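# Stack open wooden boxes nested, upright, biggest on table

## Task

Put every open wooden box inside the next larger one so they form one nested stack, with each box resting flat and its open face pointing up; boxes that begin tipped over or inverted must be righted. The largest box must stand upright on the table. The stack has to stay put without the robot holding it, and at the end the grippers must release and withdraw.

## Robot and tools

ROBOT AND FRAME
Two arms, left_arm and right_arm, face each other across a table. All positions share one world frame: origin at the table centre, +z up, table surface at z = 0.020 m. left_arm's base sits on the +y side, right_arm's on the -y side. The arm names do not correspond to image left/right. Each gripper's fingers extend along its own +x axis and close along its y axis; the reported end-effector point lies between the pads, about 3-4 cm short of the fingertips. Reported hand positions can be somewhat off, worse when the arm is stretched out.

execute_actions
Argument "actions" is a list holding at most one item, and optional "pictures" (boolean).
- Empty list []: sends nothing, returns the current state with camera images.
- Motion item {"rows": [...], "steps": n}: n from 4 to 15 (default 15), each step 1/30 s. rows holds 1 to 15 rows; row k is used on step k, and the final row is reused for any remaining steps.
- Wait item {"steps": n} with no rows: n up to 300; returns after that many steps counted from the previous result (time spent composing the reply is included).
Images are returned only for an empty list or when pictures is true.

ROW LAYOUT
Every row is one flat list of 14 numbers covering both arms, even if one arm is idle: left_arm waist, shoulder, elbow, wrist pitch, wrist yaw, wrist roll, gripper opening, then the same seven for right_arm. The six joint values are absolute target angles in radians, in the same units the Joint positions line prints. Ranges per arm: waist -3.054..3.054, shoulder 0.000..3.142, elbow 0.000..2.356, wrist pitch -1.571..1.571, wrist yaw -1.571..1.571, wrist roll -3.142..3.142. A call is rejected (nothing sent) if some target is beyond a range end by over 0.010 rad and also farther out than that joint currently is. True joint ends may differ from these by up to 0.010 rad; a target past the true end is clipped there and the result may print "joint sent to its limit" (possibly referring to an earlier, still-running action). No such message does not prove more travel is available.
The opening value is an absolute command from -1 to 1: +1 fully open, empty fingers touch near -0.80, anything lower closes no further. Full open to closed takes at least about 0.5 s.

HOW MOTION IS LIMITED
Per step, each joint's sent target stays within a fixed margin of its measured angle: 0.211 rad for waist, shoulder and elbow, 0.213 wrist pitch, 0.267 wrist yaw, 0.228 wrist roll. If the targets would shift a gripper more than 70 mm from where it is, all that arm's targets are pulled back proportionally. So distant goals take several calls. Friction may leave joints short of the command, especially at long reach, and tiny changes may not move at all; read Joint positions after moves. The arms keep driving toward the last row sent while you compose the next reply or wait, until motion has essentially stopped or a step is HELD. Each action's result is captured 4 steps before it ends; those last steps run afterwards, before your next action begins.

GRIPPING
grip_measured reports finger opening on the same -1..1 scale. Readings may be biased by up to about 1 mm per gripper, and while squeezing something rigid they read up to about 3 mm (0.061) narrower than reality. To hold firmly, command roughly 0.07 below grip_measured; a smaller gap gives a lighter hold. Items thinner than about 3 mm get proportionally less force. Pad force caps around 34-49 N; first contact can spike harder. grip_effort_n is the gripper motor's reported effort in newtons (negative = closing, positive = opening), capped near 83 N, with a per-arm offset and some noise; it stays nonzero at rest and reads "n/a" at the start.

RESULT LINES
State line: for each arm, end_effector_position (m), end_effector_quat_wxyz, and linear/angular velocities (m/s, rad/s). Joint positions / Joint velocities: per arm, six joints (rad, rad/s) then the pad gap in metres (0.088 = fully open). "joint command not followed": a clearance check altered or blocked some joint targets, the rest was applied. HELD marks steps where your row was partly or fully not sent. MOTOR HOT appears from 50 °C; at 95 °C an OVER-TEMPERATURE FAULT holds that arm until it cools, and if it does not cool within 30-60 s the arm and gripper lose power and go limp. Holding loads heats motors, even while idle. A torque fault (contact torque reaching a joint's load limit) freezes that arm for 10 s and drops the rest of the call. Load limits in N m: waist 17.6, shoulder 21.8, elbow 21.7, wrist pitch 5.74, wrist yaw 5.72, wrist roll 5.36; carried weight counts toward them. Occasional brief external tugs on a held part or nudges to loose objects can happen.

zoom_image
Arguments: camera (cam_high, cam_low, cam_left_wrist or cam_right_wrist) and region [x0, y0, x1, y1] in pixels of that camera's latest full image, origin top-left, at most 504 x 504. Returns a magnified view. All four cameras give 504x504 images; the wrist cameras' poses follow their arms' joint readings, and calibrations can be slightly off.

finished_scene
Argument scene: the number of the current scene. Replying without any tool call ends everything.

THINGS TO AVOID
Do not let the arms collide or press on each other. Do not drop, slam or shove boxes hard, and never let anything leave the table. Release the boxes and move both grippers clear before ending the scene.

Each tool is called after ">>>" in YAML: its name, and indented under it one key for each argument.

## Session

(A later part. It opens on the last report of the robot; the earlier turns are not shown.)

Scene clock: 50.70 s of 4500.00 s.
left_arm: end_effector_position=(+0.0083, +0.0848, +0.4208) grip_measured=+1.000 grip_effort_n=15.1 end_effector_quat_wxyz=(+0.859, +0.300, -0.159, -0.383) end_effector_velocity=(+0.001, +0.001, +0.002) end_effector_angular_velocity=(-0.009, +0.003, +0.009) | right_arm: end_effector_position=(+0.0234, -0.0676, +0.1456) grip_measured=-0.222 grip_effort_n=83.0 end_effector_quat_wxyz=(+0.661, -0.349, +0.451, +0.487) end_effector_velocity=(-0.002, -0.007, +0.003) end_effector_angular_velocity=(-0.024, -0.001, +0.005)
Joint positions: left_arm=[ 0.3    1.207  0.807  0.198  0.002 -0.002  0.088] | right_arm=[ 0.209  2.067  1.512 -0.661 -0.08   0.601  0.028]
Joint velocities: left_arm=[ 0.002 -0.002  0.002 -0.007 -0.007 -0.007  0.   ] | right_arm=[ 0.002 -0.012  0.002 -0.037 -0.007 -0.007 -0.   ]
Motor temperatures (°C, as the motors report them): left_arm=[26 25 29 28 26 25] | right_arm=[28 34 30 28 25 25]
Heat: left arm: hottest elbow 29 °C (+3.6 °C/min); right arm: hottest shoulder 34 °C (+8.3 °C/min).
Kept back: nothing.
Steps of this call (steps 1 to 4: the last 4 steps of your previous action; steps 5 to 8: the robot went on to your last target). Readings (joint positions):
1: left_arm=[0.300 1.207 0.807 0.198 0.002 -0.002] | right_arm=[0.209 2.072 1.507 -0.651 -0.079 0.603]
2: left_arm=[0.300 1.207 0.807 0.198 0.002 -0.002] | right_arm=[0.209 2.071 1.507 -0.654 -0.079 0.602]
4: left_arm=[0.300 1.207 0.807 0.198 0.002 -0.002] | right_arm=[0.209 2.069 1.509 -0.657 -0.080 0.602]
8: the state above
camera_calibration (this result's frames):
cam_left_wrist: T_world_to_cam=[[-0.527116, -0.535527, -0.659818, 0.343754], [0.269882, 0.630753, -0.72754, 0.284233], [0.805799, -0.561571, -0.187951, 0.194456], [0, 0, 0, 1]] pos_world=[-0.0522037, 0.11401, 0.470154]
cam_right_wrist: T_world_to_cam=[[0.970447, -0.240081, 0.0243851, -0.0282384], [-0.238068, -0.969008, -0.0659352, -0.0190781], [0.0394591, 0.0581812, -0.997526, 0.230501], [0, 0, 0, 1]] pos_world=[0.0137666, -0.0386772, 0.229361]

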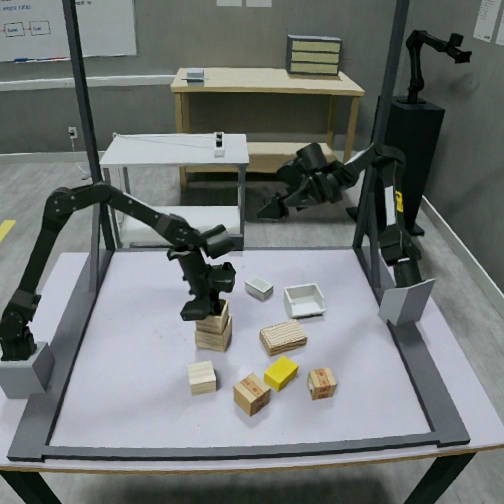

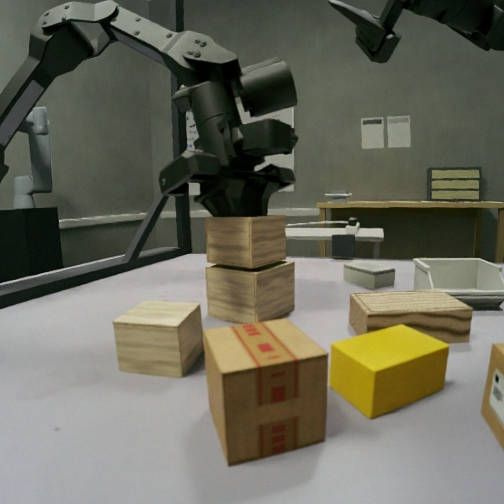

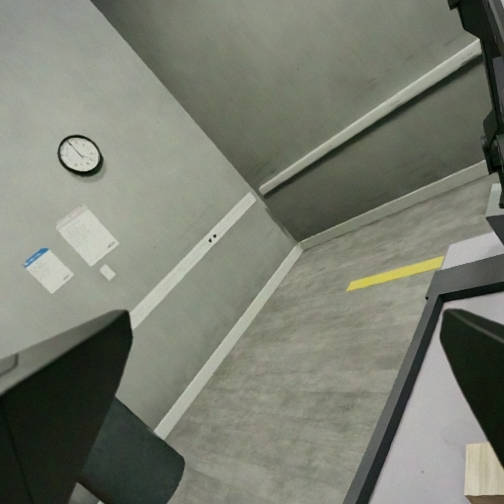

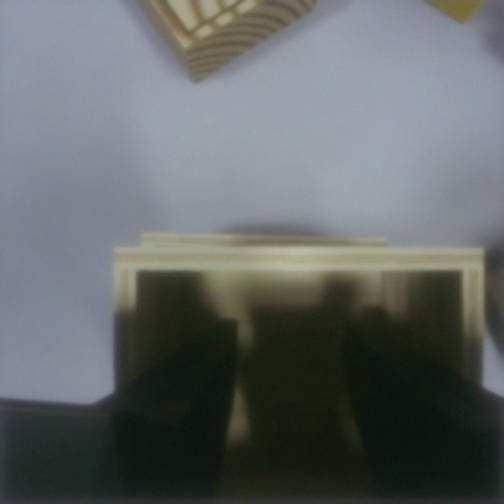

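>>> execute_actions:
  actions:
    - {"rows":[[0.3,1.2,0.8,0.2,0,0,1,0.219,2.085,1.53,-0.661,-0.08,0.61,0.5]],"steps":10}

>>> execute_actions:
  actions:
    - {"rows":[[0.3,1.2,0.8,0.2,0,0,1,0.223,2.105,1.522,-0.661,-0.079,0.614,0.5],[0.3,1.2,0.8,0.2,0,0,1,0.227,2.115,1.514,-0.65,-0.077,0.619,0.5],[0.3,1.2,0.8,0.2,0,0,1,0.227,2.115,1.514,-0.64,-0.077,0.619,0.5],[0.3,1.2,0.8,0.2,0,0,1,0.227,2.115,1.514,-0.624,-0.077,0.619,0.5]],"steps":12}
  pictures: true

>>> zoom_image:
  camera: "cam_low"
  region: [170, 170, 330, 330]

>>> zoom_image:
  camera: "cam_high"
  region: [160, 270, 270, 360]

Scene clock: 51.33 s of 4500.00 s.
left_arm: end_effector_position=(+0.0083, +0.0848, +0.4208) grip_measured=+1.000 grip_effort_n=15.1 end_effector_quat_wxyz=(+0.859, +0.300, -0.159, -0.383) end_effector_velocity=(+0.003, +0.001, -0.006) end_effector_angular_velocity=(+0.015, +0.023, +0.009) | right_arm: end_effector_position=(+0.0208, -0.0671, +0.1463) grip_measured=-0.222 grip_effort_n=83.0 end_effector_quat_wxyz=(+0.661, -0.348, +0.451, +0.488) end_effector_velocity=(-0.014, +0.000, -0.001) end_effector_angular_velocity=(+0.001, -0.003, +0.024)
Joint positions: left_arm=[ 0.3    1.207  0.807  0.198  0.002 -0.002  0.088] | right_arm=[ 0.213  2.067  1.517 -0.663 -0.08   0.605  0.028]
Joint velocities: left_arm=[-0.002  0.002 -0.002 -0.022  0.007 -0.007  0.   ] | right_arm=[ 0.032  0.007  0.022 -0.007  0.007  0.007 -0.   ]
Motor temperatures (°C, as the motors report them): left_arm=[26 25 29 28 26 25] | right_arm=[28 34 30 28 25 25]
Heat: left arm: hottest elbow 29 °C (+3.5 °C/min); right arm: hottest shoulder 34 °C (+8.2 °C/min).
Steps of this call (steps 1 to 13: the robot went on to your last target; steps 14 to 19: the first 6 steps of this action). Readings (joint positions):
14: left_arm=[0.300 1.207 0.807 0.198 0.002 -0.002] | right_arm=[0.209 2.067 1.512 -0.663 -0.080 0.600]
15: left_arm=[0.300 1.207 0.807 0.198 0.002 -0.002] | right_arm=[0.209 2.067 1.513 -0.663 -0.080 0.601]
17: left_arm=[0.300 1.207 0.807 0.198 0.002 -0.002] | right_arm=[0.211 2.067 1.515 -0.663 -0.080 0.604]
19: the state above

Scene clock: 51.73 s of 4500.00 s.
left_arm: end_effector_position=(+0.0083, +0.0848, +0.4208) grip_measured=+1.000 grip_effort_n=15.1 end_effector_quat_wxyz=(+0.859, +0.300, -0.159, -0.383) end_effector_velocity=(-0.002, -0.001, -0.001) end_effector_angular_velocity=(-0.012, +0.017, +0.001) | right_arm: end_effector_position=(+0.0196, -0.0632, +0.1362) grip_measured=+0.206 grip_effort_n=18.4 end_effector_quat_wxyz=(+0.661, -0.346, +0.452, +0.488) end_effector_velocity=(-0.006, -0.003, -0.040) end_effector_angular_velocity=(-0.063, +0.008, +0.015)
Joint positions: left_arm=[ 0.3    1.207  0.807  0.198  0.002 -0.002  0.088] | right_arm=[ 0.22   2.094  1.518 -0.634 -0.079  0.616  0.049]
Joint velocities: left_arm=[-0.007 -0.002  0.002 -0.007 -0.007 -0.022  0.   ] | right_arm=[ 0.032  0.085 -0.002  0.037 -0.022  0.007  0.175]
Motor temperatures (°C, as the motors report them): left_arm=[26 25 29 28 26 25] | right_arm=[28 34 30 28 25 25]
Heat: left arm: hottest elbow 29 °C (+3.5 °C/min); right arm: hottest shoulder 34 °C (+8.1 °C/min).
Steps of this call (steps 1 to 4: the last 4 steps of your previous action; steps 5 to 12: the first 8 steps of this action). Readings (joint positions):
5: left_arm=[0.300 1.207 0.807 0.198 0.002 -0.002] | right_arm=[0.216 2.072 1.518 -0.663 -0.080 0.608]
6: left_arm=[0.300 1.207 0.807 0.198 0.002 -0.002] | right_arm=[0.217 2.075 1.518 -0.661 -0.080 0.610]
8: left_arm=[0.300 1.207 0.807 0.198 0.002 -0.002] | right_arm=[0.217 2.084 1.518 -0.649 -0.079 0.614]
12: the state above
camera_calibration (this result's frames):
cam_left_wrist: T_world_to_cam=[[-0.527116, -0.535527, -0.659818, 0.343754], [0.269882, 0.630753, -0.72754, 0.284233], [0.805799, -0.561571, -0.187951, 0.194456], [0, 0, 0, 1]] pos_world=[-0.0522037, 0.11401, 0.470154]
cam_right_wrist: T_world_to_cam=[[0.970213, -0.24158, 0.0180258, -0.0224318], [-0.239829, -0.968345, -0.0692122, -0.0158207], [0.0341755, 0.0628275, -0.997439, 0.221466], [0, 0, 0, 1]] pos_world=[0.0104006, -0.0346531, 0.220208]

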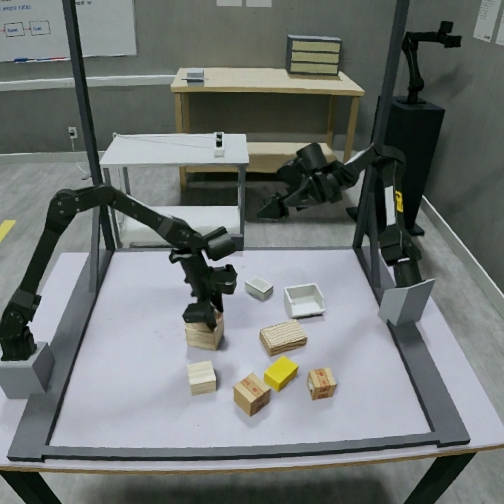

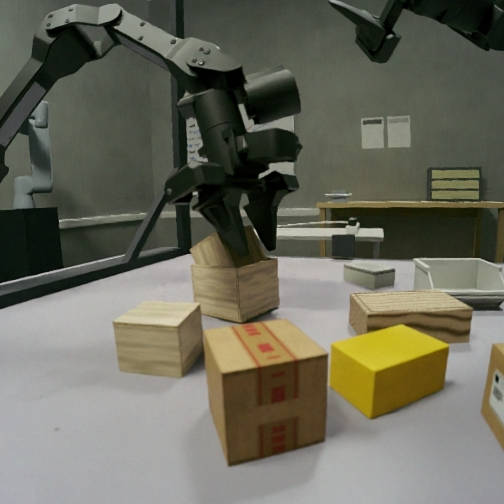

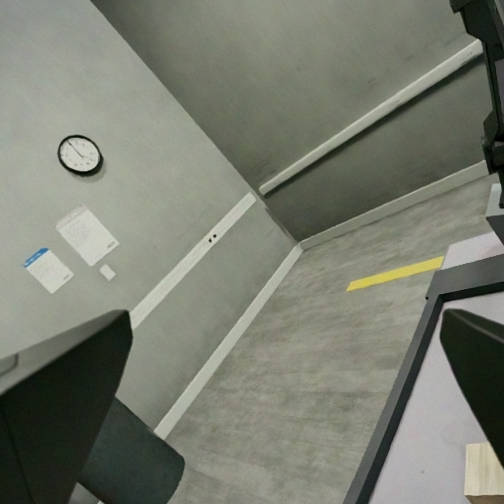

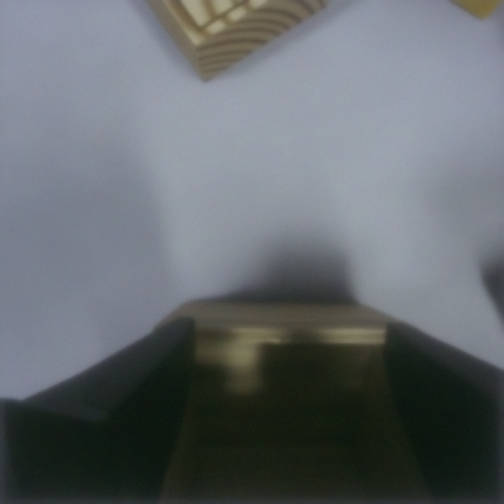

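Region (170, 170, 330, 330) of cam_low's 504x504 image, scaled by 3.150, with more detail than that image has.

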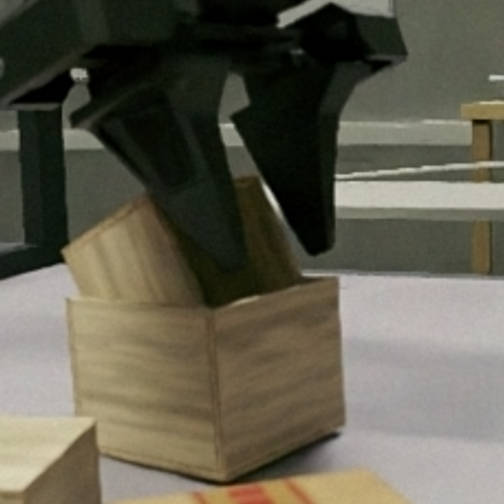

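Region (160, 270, 270, 360) of cam_high's 504x504 image, scaled by 4.582, with more detail than that image has; it fills the top 412 rows of this view, and the rest is white.

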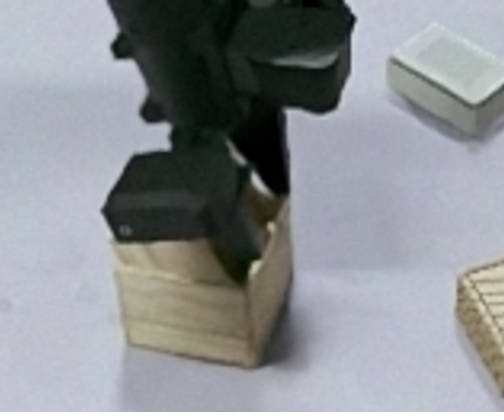

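>>> execute_actions:
  actions:
    - {"rows":[[0.3,1.2,0.8,0.2,0,0,1,0.2,2.0,1.52,-0.73,-0.085,0.6,0.0]],"steps":15}

>>> execute_actions:
  actions:
    - {"steps":5}
  pictures: true

>>> zoom_image:
  camera: "cam_high"
  region: [150, 270, 270, 370]

Scene clock: 52.23 s of 4500.00 s.
left_arm: end_effector_position=(+0.0083, +0.0848, +0.4208) grip_measured=+1.000 grip_effort_n=15.1 end_effector_quat_wxyz=(+0.859, +0.300, -0.159, -0.383) end_effector_velocity=(+0.001, +0.002, +0.002) end_effector_angular_velocity=(-0.013, -0.001, +0.016) | right_arm: end_effector_position=(+0.0218, -0.0750, +0.1706) grip_measured=+0.025 grip_effort_n=-14.7 end_effector_quat_wxyz=(+0.664, -0.344, +0.451, +0.486) end_effector_velocity=(+0.002, -0.011, -0.003) end_effector_angular_velocity=(-0.053, -0.013, +0.010)
Joint positions: left_arm=[ 0.3    1.207  0.807  0.198  0.002 -0.002  0.088] | right_arm=[ 0.2    2.005  1.518 -0.723 -0.079  0.603  0.04 ]
Joint velocities: left_arm=[-0.002 -0.002  0.002 -0.007 -0.022 -0.007  0.   ] | right_arm=[ 0.002 -0.002 -0.002 -0.051 -0.007 -0.022 -0.01 ]
Motor temperatures (°C, as the motors report them): left_arm=[26 25 29 28 26 25] | right_arm=[28 34 30 28 25 25]
Heat: left arm: hottest elbow 29 °C (+3.4 °C/min); right arm: hottest shoulder 34 °C (+8.0 °C/min).
Steps of this call (steps 1 to 4: the last 4 steps of your previous action; steps 5 to 15: the first 11 steps of this action). Readings (joint positions):
5: left_arm=[0.300 1.207 0.807 0.198 0.002 -0.002] | right_arm=[0.223 2.095 1.518 -0.634 -0.079 0.616]
6: left_arm=[0.300 1.207 0.807 0.198 0.002 -0.002] | right_arm=[0.221 2.085 1.518 -0.663 -0.079 0.613]
8: left_arm=[0.300 1.207 0.807 0.198 0.002 -0.002] | right_arm=[0.214 2.058 1.518 -0.697 -0.079 0.609]
12: left_arm=[0.300 1.207 0.807 0.198 0.002 -0.002] | right_arm=[0.201 2.010 1.518 -0.715 -0.079 0.604]
15: the state above

Scene clock: 52.40 s of 4500.00 s.
left_arm: end_effector_position=(+0.0083, +0.0848, +0.4208) grip_measured=+1.000 grip_effort_n=15.1 end_effector_quat_wxyz=(+0.859, +0.300, -0.159, -0.383) end_effector_velocity=(+0.001, -0.000, -0.000) end_effector_angular_velocity=(-0.018, +0.013, +0.001) | right_arm: end_effector_position=(+0.0221, -0.0759, +0.1703) grip_measured=+0.008 grip_effort_n=-15.1 end_effector_quat_wxyz=(+0.664, -0.346, +0.452, +0.485) end_effector_velocity=(+0.002, -0.005, -0.001) end_effector_angular_velocity=(-0.021, +0.004, -0.014)
Joint positions: left_arm=[ 0.3    1.207  0.807  0.198  0.002 -0.002  0.088] | right_arm=[ 0.2    2.005  1.518 -0.727 -0.08   0.602  0.039]
Joint velocities: left_arm=[-0.002  0.002 -0.002  0.007 -0.007 -0.022  0.   ] | right_arm=[-0.002 -0.002 -0.002 -0.022 -0.007  0.007 -0.002]
Motor temperatures (°C, as the motors report them): left_arm=[26 25 29 28 26 25] | right_arm=[28 34 30 28 25 25]
Heat: left arm: hottest elbow 29 °C (+3.4 °C/min); right arm: hottest shoulder 34 °C (+8.0 °C/min).
Kept back: nothing.
Steps of this call (steps 1 to 4: the last 4 steps of your previous action; step 5: the robot went on to your last target). Readings (joint positions):
1: left_arm=[0.300 1.207 0.807 0.198 0.002 -0.002] | right_arm=[0.200 2.005 1.518 -0.725 -0.079 0.603]
2: left_arm=[0.300 1.207 0.807 0.198 0.002 -0.002] | right_arm=[0.200 2.005 1.518 -0.727 -0.079 0.603]
4: left_arm=[0.300 1.207 0.807 0.198 0.002 -0.002] | right_arm=[0.200 2.005 1.518 -0.727 -0.080 0.602]
5: the state above
camera_calibration (this result's frames):
cam_left_wrist: T_world_to_cam=[[-0.527116, -0.535527, -0.659818, 0.343754], [0.269882, 0.630753, -0.72754, 0.284233], [0.805799, -0.561571, -0.187951, 0.194456], [0, 0, 0, 1]] pos_world=[-0.0522037, 0.11401, 0.470154]
cam_right_wrist: T_world_to_cam=[[0.968294, -0.248809, 0.0223747, -0.0298017], [-0.246724, -0.966519, -0.070484, -0.0246635], [0.0391626, 0.0627288, -0.997262, 0.256004], [0, 0, 0, 1]] pos_world=[0.0127459, -0.0473115, 0.254232]

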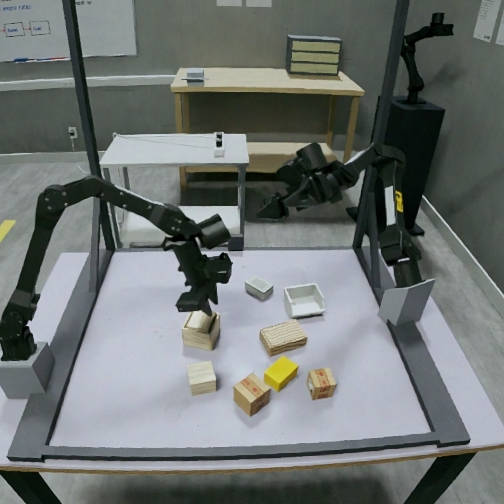

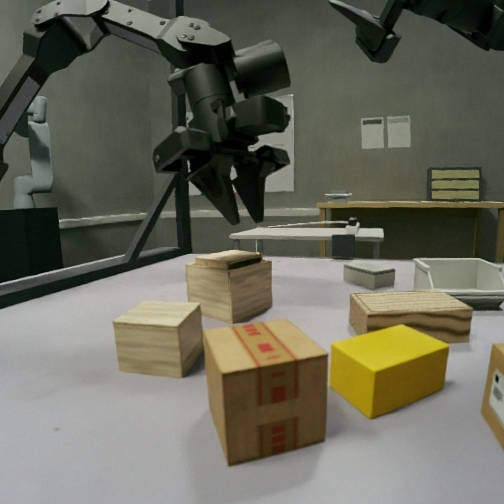

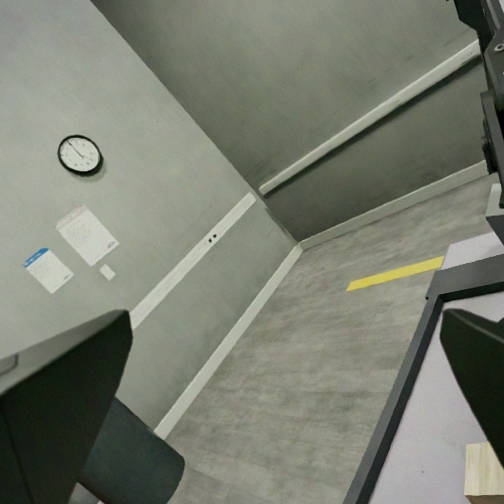

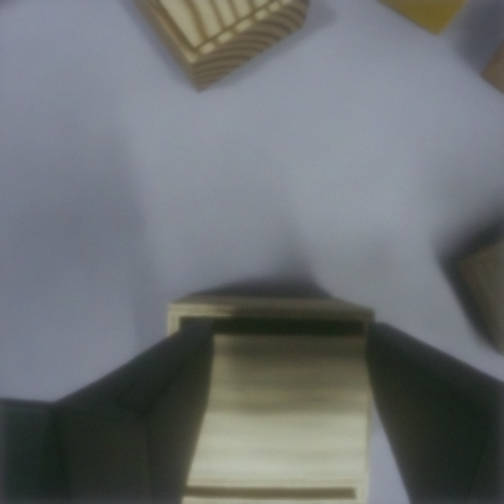

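Region (150, 270, 270, 370) of cam_high's 504x504 image, scaled by 4.200, with more detail than that image has.

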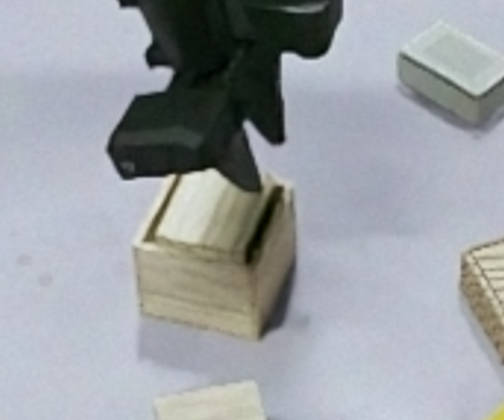

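>>> execute_actions:
  actions: []

Scene clock: 52.87 s of 4500.00 s.
left_arm: end_effector_position=(+0.0083, +0.0848, +0.4208) grip_measured=+1.000 grip_effort_n=15.1 end_effector_quat_wxyz=(+0.859, +0.300, -0.159, -0.383) end_effector_velocity=(+0.004, +0.004, -0.002) end_effector_angular_velocity=(-0.002, +0.009, +0.029) | right_arm: end_effector_position=(+0.0222, -0.0761, +0.1702) grip_measured=+0.003 grip_effort_n=-15.1 end_effector_quat_wxyz=(+0.664, -0.346, +0.452, +0.485) end_effector_velocity=(-0.002, -0.003, -0.001) end_effector_angular_velocity=(-0.014, +0.016, +0.009)
Joint positions: left_arm=[ 0.3    1.207  0.807  0.198  0.002 -0.002  0.088] | right_arm=[ 0.2    2.005  1.518 -0.728 -0.08   0.602  0.039]
Joint velocities: left_arm=[-0.002 -0.002 -0.002 -0.022 -0.022 -0.007  0.   ] | right_arm=[-0.002 -0.002 -0.002 -0.007 -0.022 -0.007 -0.   ]
Motor temperatures (°C, as the motors report them): left_arm=[26 25 29 28 26 25] | right_arm=[28 34 30 28 25 25]
Heat: left arm: hottest elbow 29 °C (+3.4 °C/min); right arm: hottest shoulder 34 °C (+7.9 °C/min).
Kept back: nothing.
Steps of this call (steps 1 to 14: the robot went on to your last target). Readings (joint positions):
1: left_arm=[0.300 1.207 0.807 0.198 0.002 -0.002] | right_arm=[0.200 2.005 1.518 -0.727 -0.080 0.602]
2: left_arm=[0.300 1.207 0.807 0.198 0.002 -0.002] | right_arm=[0.200 2.005 1.518 -0.727 -0.080 0.602]
4: left_arm=[0.300 1.207 0.807 0.198 0.002 -0.002] | right_arm=[0.200 2.005 1.518 -0.728 -0.080 0.602]
8: left_arm=[0.300 1.207 0.807 0.198 0.002 -0.002] | right_arm=[0.200 2.005 1.518 -0.728 -0.080 0.602]
14: the state above
All arms were judged still, so your last target was given up. Only a new action makes them travel on or press farther. Fingers that are still opening or closing keep moving.
camera_calibration (this result's frames):
cam_left_wrist: T_world_to_cam=[[-0.527116, -0.535527, -0.659818, 0.343754], [0.269882, 0.630753, -0.72754, 0.284233], [0.805799, -0.561571, -0.187951, 0.194456], [0, 0, 0, 1]] pos_world=[-0.0522037, 0.11401, 0.470154]
cam_right_wrist: T_world_to_cam=[[0.968235, -0.249007, 0.0227291, -0.0299642], [-0.246925, -0.966514, -0.0698468, -0.0249023], [0.0393604, 0.0620157, -0.997299, 0.255913], [0, 0, 0, 1]] pos_world=[0.0127905, -0.0474004, 0.254164]

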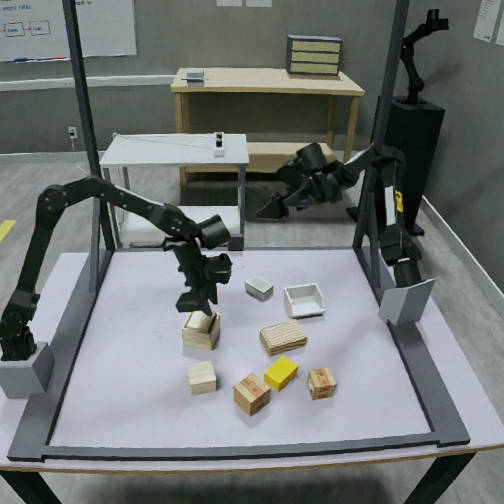

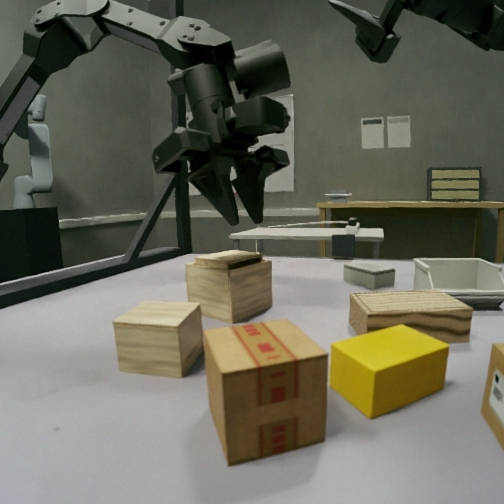

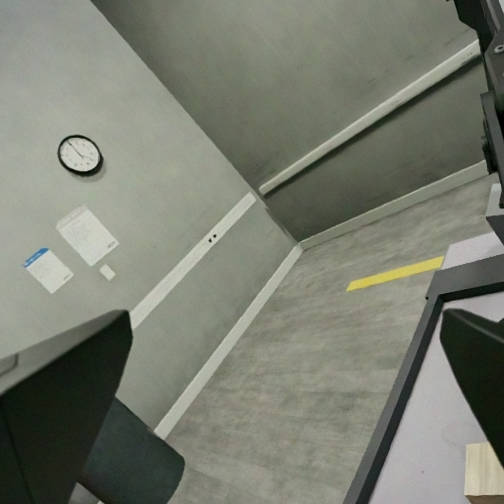

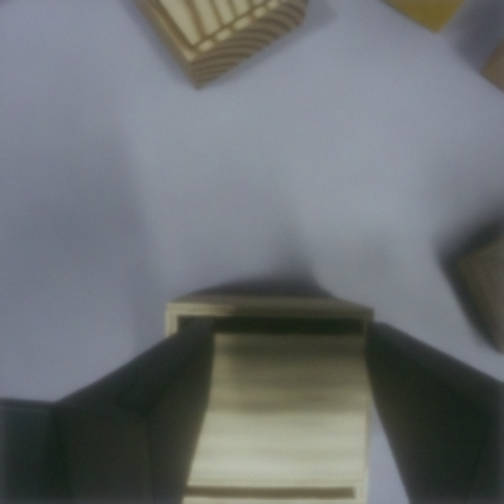

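>>> execute_actions:
  actions:
    - {"rows":[[0.3,1.2,0.8,0.2,0,0,1,0.196,2.10,1.70,-1.074,-0.294,-1.07,0.55]],"steps":15}

>>> execute_actions:
  actions:
    - {"rows":[[0.3,1.2,0.8,0.2,0,0,1,0.196,2.175,1.728,-1.074,-0.294,-1.07,0.55]],"steps":15}
  pictures: true

Scene clock: 54.37 s of 4500.00 s.
left_arm: end_effector_position=(+0.0083, +0.0848, +0.4208) grip_measured=+1.000 grip_effort_n=15.1 end_effector_quat_wxyz=(+0.859, +0.300, -0.159, -0.383) end_effector_velocity=(-0.001, +0.000, +0.004) end_effector_angular_velocity=(-0.021, -0.009, +0.007) | right_arm: end_effector_position=(+0.0014, -0.1099, +0.1695) grip_measured=+0.523 grip_effort_n=18.4 end_effector_quat_wxyz=(+0.456, -0.540, +0.423, +0.567) end_effector_velocity=(+0.003, -0.032, -0.012) end_effector_angular_velocity=(-0.211, -0.066, +1.510)
Joint positions: left_arm=[ 0.3    1.207  0.807  0.198  0.002 -0.002  0.088] | right_arm=[ 0.196  2.081  1.682 -1.052 -0.28   0.039  0.065]
Joint velocities: left_arm=[-0.002 -0.002  0.002  0.007 -0.022 -0.007  0.   ] | right_arm=[-0.007  0.056  0.046 -0.198 -0.081 -1.575  0.01 ]
Motor temperatures (°C, as the motors report them): left_arm=[26 25 29 28 26 25] | right_arm=[28 34 30 28 25 25]
Heat: left arm: hottest elbow 29 °C (+3.3 °C/min); right arm: hottest shoulder 34 °C (+7.7 °C/min).
Steps of this call (steps 1 to 34: nothing new was sent; steps 35 to 45: the first 11 steps of this action). Readings (joint positions):
35: left_arm=[0.300 1.207 0.807 0.198 0.002 -0.002] | right_arm=[0.199 2.012 1.535 -0.760 -0.104 0.569]
36: left_arm=[0.300 1.207 0.807 0.198 0.002 -0.002] | right_arm=[0.196 2.029 1.573 -0.819 -0.157 0.513]
38: left_arm=[0.300 1.207 0.807 0.198 0.002 -0.002] | right_arm=[0.196 2.056 1.631 -0.904 -0.218 0.407]
42: left_arm=[0.300 1.207 0.807 0.198 0.002 -0.002] | right_arm=[0.196 2.073 1.673 -1.022 -0.267 0.196]
45: the state above

Scene clock: 54.87 s of 4500.00 s.
left_arm: end_effector_position=(+0.0083, +0.0848, +0.4208) grip_measured=+1.000 grip_effort_n=15.1 end_effector_quat_wxyz=(+0.859, +0.300, -0.159, -0.383) end_effector_velocity=(+0.001, +0.001, -0.001) end_effector_angular_velocity=(+0.007, -0.004, +0.009) | right_arm: end_effector_position=(+0.0067, -0.1081, +0.1466) grip_measured=+0.547 grip_effort_n=19.3 end_effector_quat_wxyz=(+0.198, -0.682, +0.199, +0.676) end_effector_velocity=(-0.002, +0.002, +0.006) end_effector_angular_velocity=(-0.001, +0.016, +1.562)
Joint positions: left_arm=[ 0.3    1.207  0.807  0.198  0.002 -0.002  0.088] | right_arm=[ 0.196  2.161  1.716 -1.072 -0.289 -0.753  0.066]
Joint velocities: left_arm=[-0.002 -0.002 -0.002 -0.007 -0.007  0.007  0.   ] | right_arm=[-0.002 -0.007  0.012 -0.007 -0.007 -1.56  -0.   ]
Motor temperatures (°C, as the motors report them): left_arm=[26 25 29 28 26 25] | right_arm=[28 35 30 28 25 25]
Heat: left arm: hottest elbow 29 °C (+3.3 °C/min); right arm: hottest shoulder 35 °C (+8.7 °C/min).
Steps of this call (steps 1 to 4: the last 4 steps of your previous action; steps 5 to 15: the first 11 steps of this action). Readings (joint positions):
5: left_arm=[0.300 1.207 0.807 0.198 0.002 -0.002] | right_arm=[0.196 2.092 1.691 -1.071 -0.287 -0.225]
6: left_arm=[0.300 1.207 0.807 0.198 0.002 -0.002] | right_arm=[0.196 2.102 1.702 -1.072 -0.288 -0.278]
8: left_arm=[0.300 1.207 0.807 0.198 0.002 -0.002] | right_arm=[0.196 2.127 1.715 -1.069 -0.289 -0.383]
12: left_arm=[0.300 1.207 0.807 0.198 0.002 -0.002] | right_arm=[0.196 2.158 1.716 -1.072 -0.289 -0.594]
15: the state above
camera_calibration (this result's frames):
cam_left_wrist: T_world_to_cam=[[-0.527116, -0.535527, -0.659818, 0.343754], [0.269882, 0.630753, -0.72754, 0.284233], [0.805799, -0.561571, -0.187951, 0.194456], [0, 0, 0, 1]] pos_world=[-0.0522037, 0.11401, 0.470154]
cam_right_wrist: T_world_to_cam=[[0.5038, 0.863718, -0.0132487, 0.106256], [0.827936, -0.478441, 0.292601, -0.0688982], [0.246387, -0.158382, -0.956143, 0.203682], [0, 0, 0, 1]] pos_world=[-0.0466732, -0.0924798, 0.216317]

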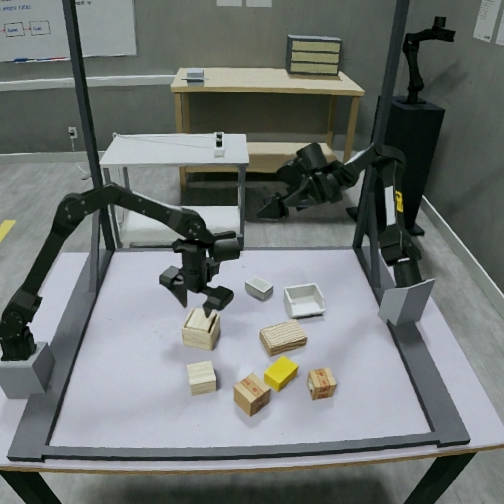

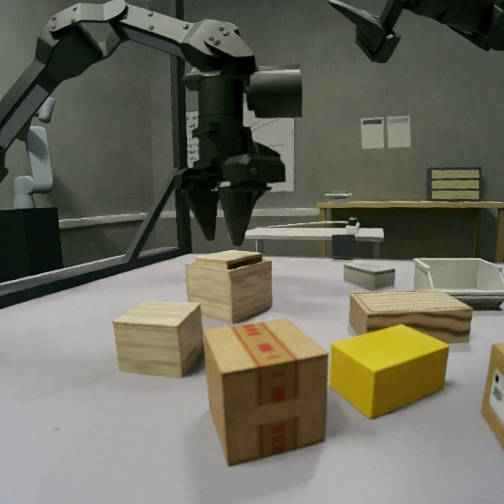

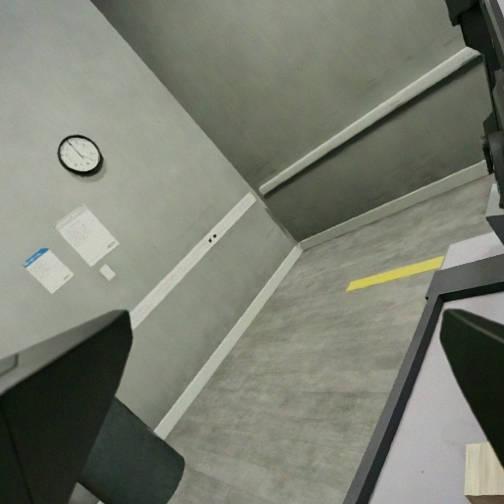

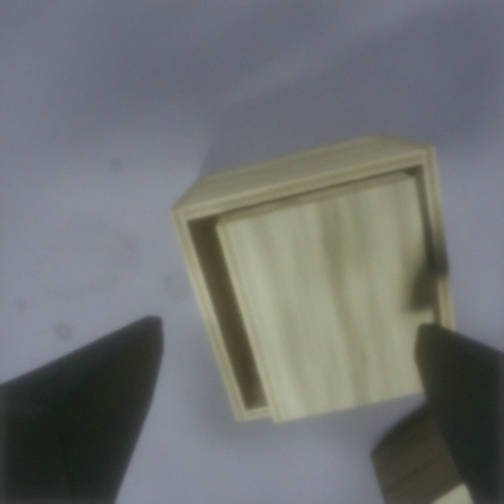

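>>> execute_actions:
  actions:
    - {"rows":[[0.3,1.2,0.8,0.2,0,0,1,0.196,2.175,1.728,-1.074,-0.294,-1.07,0.55]],"steps":12}
  pictures: true

Scene clock: 55.27 s of 4500.00 s.
left_arm: end_effector_position=(+0.0083, +0.0848, +0.4208) grip_measured=+1.000 grip_effort_n=15.1 end_effector_quat_wxyz=(+0.859, +0.300, -0.159, -0.383) end_effector_velocity=(+0.004, +0.002, -0.001) end_effector_angular_velocity=(-0.017, +0.015, +0.022) | right_arm: end_effector_position=(+0.0063, -0.1075, +0.1472) grip_measured=+0.547 grip_effort_n=17.9 end_effector_quat_wxyz=(+0.093, -0.703, +0.093, +0.699) end_effector_velocity=(+0.001, -0.002, +0.000) end_effector_angular_velocity=(-0.006, -0.009, +0.110)
Joint positions: left_arm=[ 0.3    1.207  0.807  0.198  0.002 -0.002  0.088] | right_arm=[ 0.196  2.161  1.719 -1.072 -0.289 -1.057  0.066]
Joint velocities: left_arm=[-0.002  0.002 -0.002 -0.007 -0.022 -0.022  0.   ] | right_arm=[ 0.002 -0.002 -0.002 -0.007  0.007 -0.11   0.   ]
Motor temperatures (°C, as the motors report them): left_arm=[26 25 29 28 26 25] | right_arm=[28 35 30 28 25 25]
Heat: left arm: hottest elbow 29 °C (+3.3 °C/min); right arm: hottest shoulder 35 °C (+8.7 °C/min).
Steps of this call (steps 1 to 4: the last 4 steps of your previous action; steps 5 to 12: the first 8 steps of this action). Readings (joint positions):
5: left_arm=[0.300 1.207 0.807 0.198 0.002 -0.002] | right_arm=[0.196 2.161 1.719 -1.072 -0.289 -0.980]
6: left_arm=[0.300 1.207 0.807 0.198 0.002 -0.002] | right_arm=[0.196 2.161 1.719 -1.072 -0.289 -1.002]
8: left_arm=[0.300 1.207 0.807 0.198 0.002 -0.002] | right_arm=[0.196 2.161 1.719 -1.072 -0.289 -1.032]
12: the state above
camera_calibration (this result's frames):
cam_left_wrist: T_world_to_cam=[[-0.527116, -0.535527, -0.659818, 0.343754], [0.269882, 0.630753, -0.72754, 0.284233], [0.805799, -0.561571, -0.187951, 0.194456], [0, 0, 0, 1]] pos_world=[-0.0522037, 0.11401, 0.470154]
cam_right_wrist: T_world_to_cam=[[0.221348, 0.975099, -0.0136946, 0.119719], [0.93389, -0.207908, 0.290902, -0.0397572], [0.280811, -0.0771797, -0.956655, 0.213068], [0, 0, 0, 1]] pos_world=[-0.0492025, -0.108559, 0.217038]

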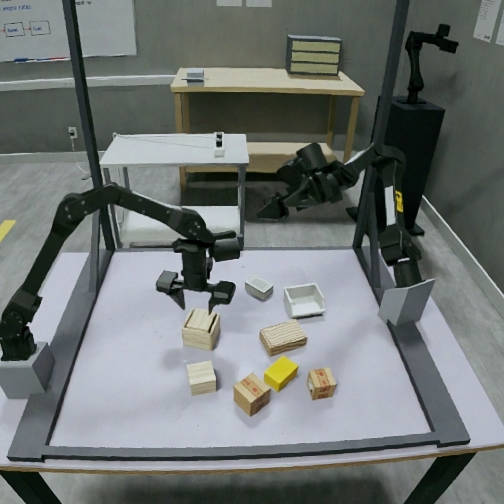

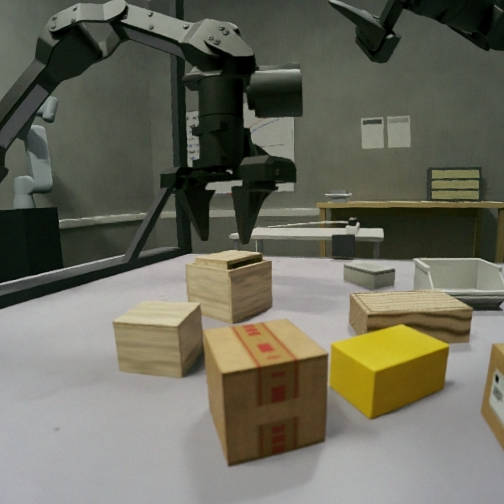

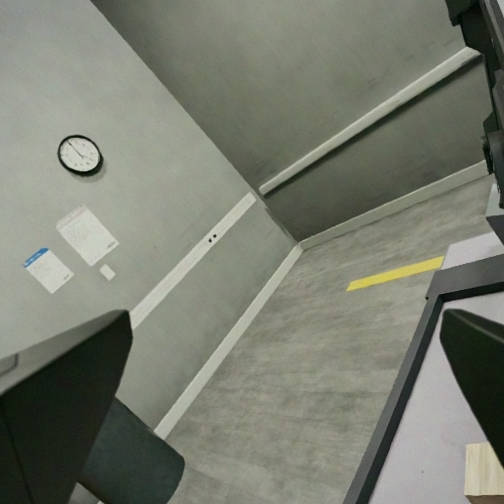

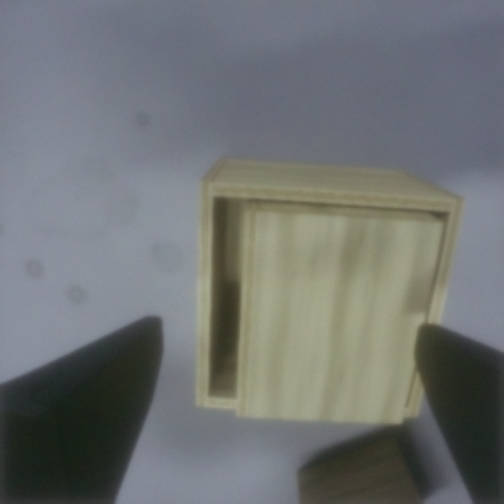

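>>> execute_actions:
  actions:
    - {"rows":[[0.3,1.2,0.8,0.2,0,0,1,0.226,2.20,1.78,-1.08,-0.292,-1.04,0.55]],"steps":12}

>>> execute_actions:
  actions:
    - {"rows":[[0.3,1.2,0.8,0.2,0,0,1,0.226,2.23,1.783,-1.055,-0.292,-1.04,0.55],[0.3,1.2,0.8,0.2,0,0,1,0.226,2.24,1.783,-1.05,-0.292,-1.04,0.55],[0.3,1.2,0.8,0.2,0,0,1,0.226,2.25,1.786,-1.045,-0.292,-1.04,0.55]],"steps":15}
  pictures: true

Scene clock: 56.03 s of 4500.00 s.
left_arm: end_effector_position=(+0.0083, +0.0848, +0.4208) grip_measured=+1.000 grip_effort_n=15.1 end_effector_quat_wxyz=(+0.859, +0.300, -0.159, -0.383) end_effector_velocity=(+0.002, +0.003, -0.001) end_effector_angular_velocity=(-0.005, +0.006, +0.026) | right_arm: end_effector_position=(-0.0078, -0.1019, +0.1471) grip_measured=+0.547 grip_effort_n=18.4 end_effector_quat_wxyz=(+0.089, -0.702, +0.083, +0.702) end_effector_velocity=(-0.022, +0.001, +0.003) end_effector_angular_velocity=(+0.009, -0.002, +0.058)
Joint positions: left_arm=[ 0.3    1.207  0.807  0.198  0.002 -0.002  0.088] | right_arm=[ 0.223  2.181  1.766 -1.078 -0.289 -1.045  0.066]
Joint velocities: left_arm=[-0.002 -0.002  0.002 -0.022 -0.022 -0.007  0.   ] | right_arm=[ 0.046  0.007  0.051 -0.022  0.007 -0.007 -0.   ]
Motor temperatures (°C, as the motors report them): left_arm=[26 25 29 28 26 25] | right_arm=[28 35 30 28 25 25]
Heat: left arm: hottest elbow 29 °C (+3.2 °C/min); right arm: hottest shoulder 35 °C (+8.6 °C/min).
Steps of this call (steps 1 to 4: the last 4 steps of your previous action; steps 5 to 15: the robot went on to your last target; steps 16 to 23: the first 8 steps of this action). Readings (joint positions):
16: left_arm=[0.300 1.207 0.807 0.198 0.002 -0.002] | right_arm=[0.196 2.163 1.723 -1.076 -0.289 -1.065]
17: left_arm=[0.300 1.207 0.807 0.198 0.002 -0.002] | right_arm=[0.199 2.169 1.734 -1.079 -0.289 -1.060]
19: left_arm=[0.300 1.207 0.807 0.198 0.002 -0.002] | right_arm=[0.208 2.177 1.752 -1.078 -0.289 -1.052]
23: the state above

Scene clock: 56.53 s of 4500.00 s.
left_arm: end_effector_position=(+0.0083, +0.0848, +0.4208) grip_measured=+1.000 grip_effort_n=15.1 end_effector_quat_wxyz=(+0.859, +0.300, -0.159, -0.383) end_effector_velocity=(+0.000, +0.002, -0.002) end_effector_angular_velocity=(-0.003, +0.007, +0.008) | right_arm: end_effector_position=(-0.0045, -0.0952, +0.1286) grip_measured=+0.547 grip_effort_n=18.4 end_effector_quat_wxyz=(+0.088, -0.703, +0.088, +0.700) end_effector_velocity=(-0.001, +0.001, +0.001) end_effector_angular_velocity=(+0.005, +0.009, +0.007)
Joint positions: left_arm=[ 0.3    1.207  0.807  0.198  0.002 -0.002  0.088] | right_arm=[ 0.224  2.234  1.778 -1.049 -0.289 -1.042  0.066]
Joint velocities: left_arm=[-0.002 -0.007 -0.007 -0.007 -0.007 -0.007  0.   ] | right_arm=[-0.002 -0.002 -0.002  0.007 -0.007 -0.007 -0.   ]
Motor temperatures (°C, as the motors report them): left_arm=[26 25 29 28 26 25] | right_arm=[28 35 30 28 25 25]
Heat: left arm: hottest elbow 29 °C (+3.2 °C/min); right arm: hottest shoulder 35 °C (+8.5 °C/min).
Steps of this call (steps 1 to 4: the last 4 steps of your previous action; steps 5 to 15: the first 11 steps of this action). Readings (joint positions):
5: left_arm=[0.300 1.207 0.807 0.198 0.002 -0.002] | right_arm=[0.224 2.186 1.770 -1.078 -0.289 -1.043]
6: left_arm=[0.300 1.207 0.807 0.198 0.002 -0.002] | right_arm=[0.224 2.191 1.772 -1.074 -0.289 -1.043]
8: left_arm=[0.300 1.207 0.807 0.198 0.002 -0.002] | right_arm=[0.224 2.206 1.777 -1.059 -0.289 -1.043]
12: left_arm=[0.300 1.207 0.807 0.198 0.002 -0.002] | right_arm=[0.224 2.231 1.778 -1.051 -0.289 -1.042]
15: the state above
camera_calibration (this result's frames):
cam_left_wrist: T_world_to_cam=[[-0.527116, -0.535527, -0.659818, 0.343754], [0.269882, 0.630753, -0.72754, 0.284233], [0.805799, -0.561571, -0.187951, 0.194456], [0, 0, 0, 1]] pos_world=[-0.0522037, 0.11401, 0.470154]
cam_right_wrist: T_world_to_cam=[[0.206664, 0.978308, -0.0142493, 0.1102], [0.937425, -0.193814, 0.289257, -0.0201649], [0.280221, -0.0731366, -0.957145, 0.199666], [0, 0, 0, 1]] pos_world=[-0.0598217, -0.0971152, 0.198512]

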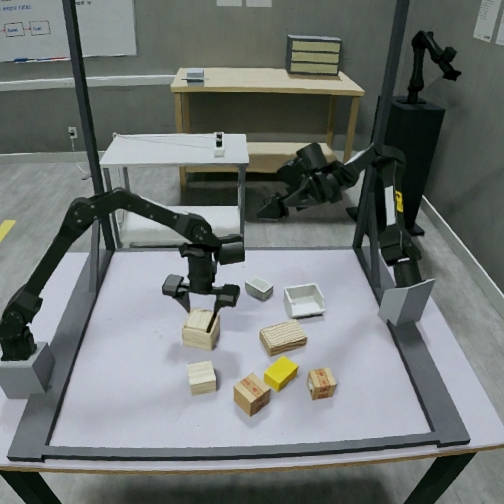

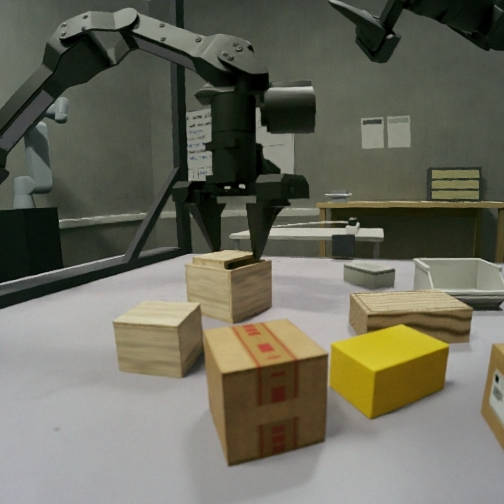

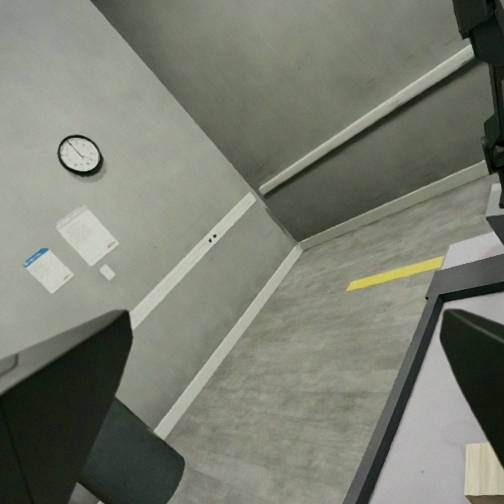

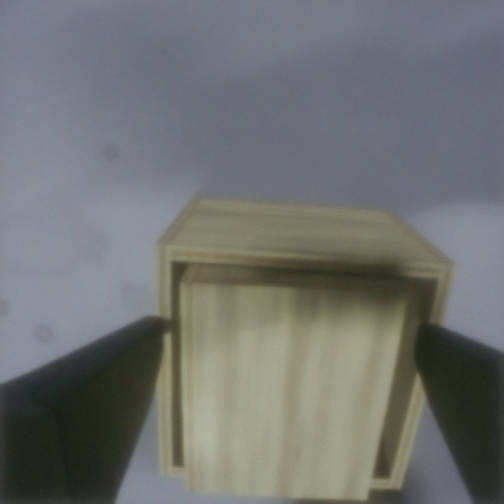

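>>> execute_actions:
  actions:
    - {"rows":[[0.3,1.2,0.8,0.2,0,0,1,0.226,2.26,1.786,-1.04,-0.292,-1.04,0.5],[0.3,1.2,0.8,0.2,0,0,1,0.226,2.27,1.786,-1.03,-0.292,-1.04,0.5],[0.3,1.2,0.8,0.2,0,0,1,0.226,2.28,1.79,-1.025,-0.292,-1.04,0.48]],"steps":15}
  pictures: true

Scene clock: 57.03 s of 4500.00 s.
left_arm: end_effector_position=(+0.0083, +0.0848, +0.4208) grip_measured=+1.000 grip_effort_n=15.1 end_effector_quat_wxyz=(+0.859, +0.300, -0.159, -0.383) end_effector_velocity=(+0.002, +0.003, -0.004) end_effector_angular_velocity=(+0.001, +0.010, +0.025) | right_arm: end_effector_position=(-0.0037, -0.0893, +0.1229) grip_measured=+0.487 grip_effort_n=-14.7 end_effector_quat_wxyz=(+0.091, -0.702, +0.084, +0.701) end_effector_velocity=(+0.001, +0.005, +0.007) end_effector_angular_velocity=(+0.013, +0.010, -0.001)
Joint positions: left_arm=[ 0.3    1.207  0.807  0.198  0.002 -0.002  0.088] | right_arm=[ 0.222  2.254  1.787 -1.027 -0.289 -1.042  0.063]
Joint velocities: left_arm=[-0.007 -0.002 -0.002 -0.022 -0.022 -0.007  0.   ] | right_arm=[-0.012 -0.002  0.017 -0.007 -0.007 -0.007 -0.002]
Motor temperatures (°C, as the motors report them): left_arm=[26 25 29 28 26 25] | right_arm=[28 35 30 28 25 25]
Heat: left arm: hottest elbow 29 °C (+3.2 °C/min); right arm: hottest shoulder 35 °C (+8.4 °C/min).
Steps of this call (steps 1 to 4: the last 4 steps of your previous action; steps 5 to 15: the first 11 steps of this action). Readings (joint positions):
5: left_arm=[0.300 1.207 0.807 0.198 0.002 -0.002] | right_arm=[0.224 2.235 1.778 -1.047 -0.289 -1.042]
6: left_arm=[0.300 1.207 0.807 0.198 0.002 -0.002] | right_arm=[0.224 2.237 1.778 -1.045 -0.289 -1.042]
8: left_arm=[0.300 1.207 0.807 0.198 0.002 -0.002] | right_arm=[0.224 2.245 1.781 -1.036 -0.289 -1.042]
12: left_arm=[0.300 1.207 0.807 0.198 0.002 -0.002] | right_arm=[0.223 2.253 1.786 -1.029 -0.289 -1.042]
15: the state above
camera_calibration (this result's frames):
cam_left_wrist: T_world_to_cam=[[-0.527116, -0.535527, -0.659818, 0.343754], [0.269882, 0.630753, -0.72754, 0.284233], [0.805799, -0.561571, -0.187951, 0.194456], [0, 0, 0, 1]] pos_world=[-0.0522037, 0.11401, 0.470154]
cam_right_wrist: T_world_to_cam=[[0.205306, 0.978688, -0.00445072, 0.102952], [0.938534, -0.195589, 0.284427, -0.0176936], [0.277495, -0.0625718, -0.958687, 0.195578], [0, 0, 0, 1]] pos_world=[-0.0588025, -0.0919809, 0.192989]

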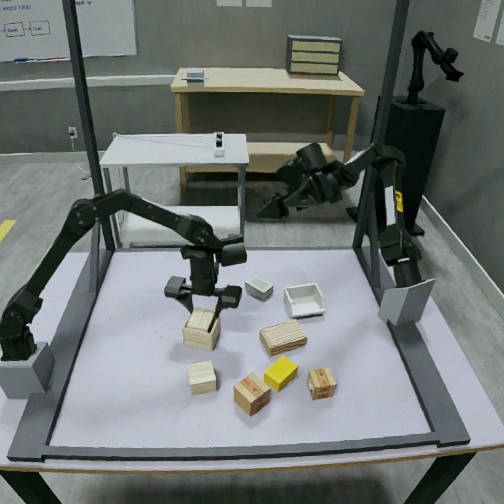

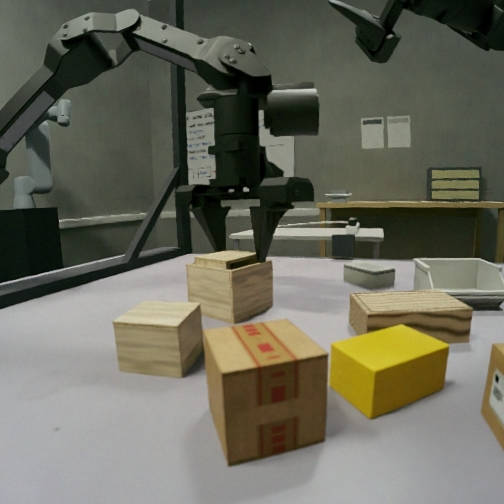

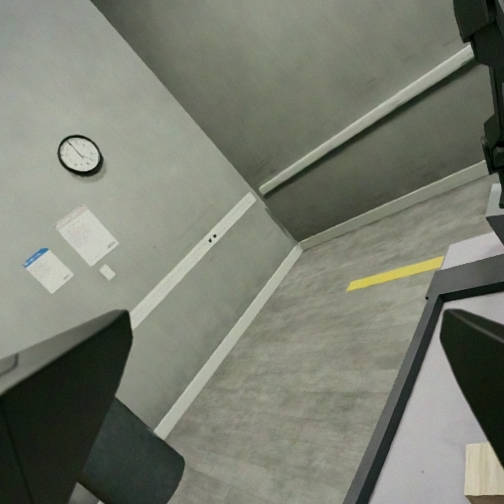

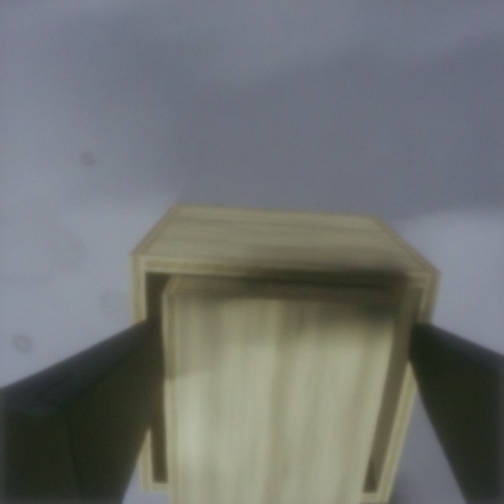

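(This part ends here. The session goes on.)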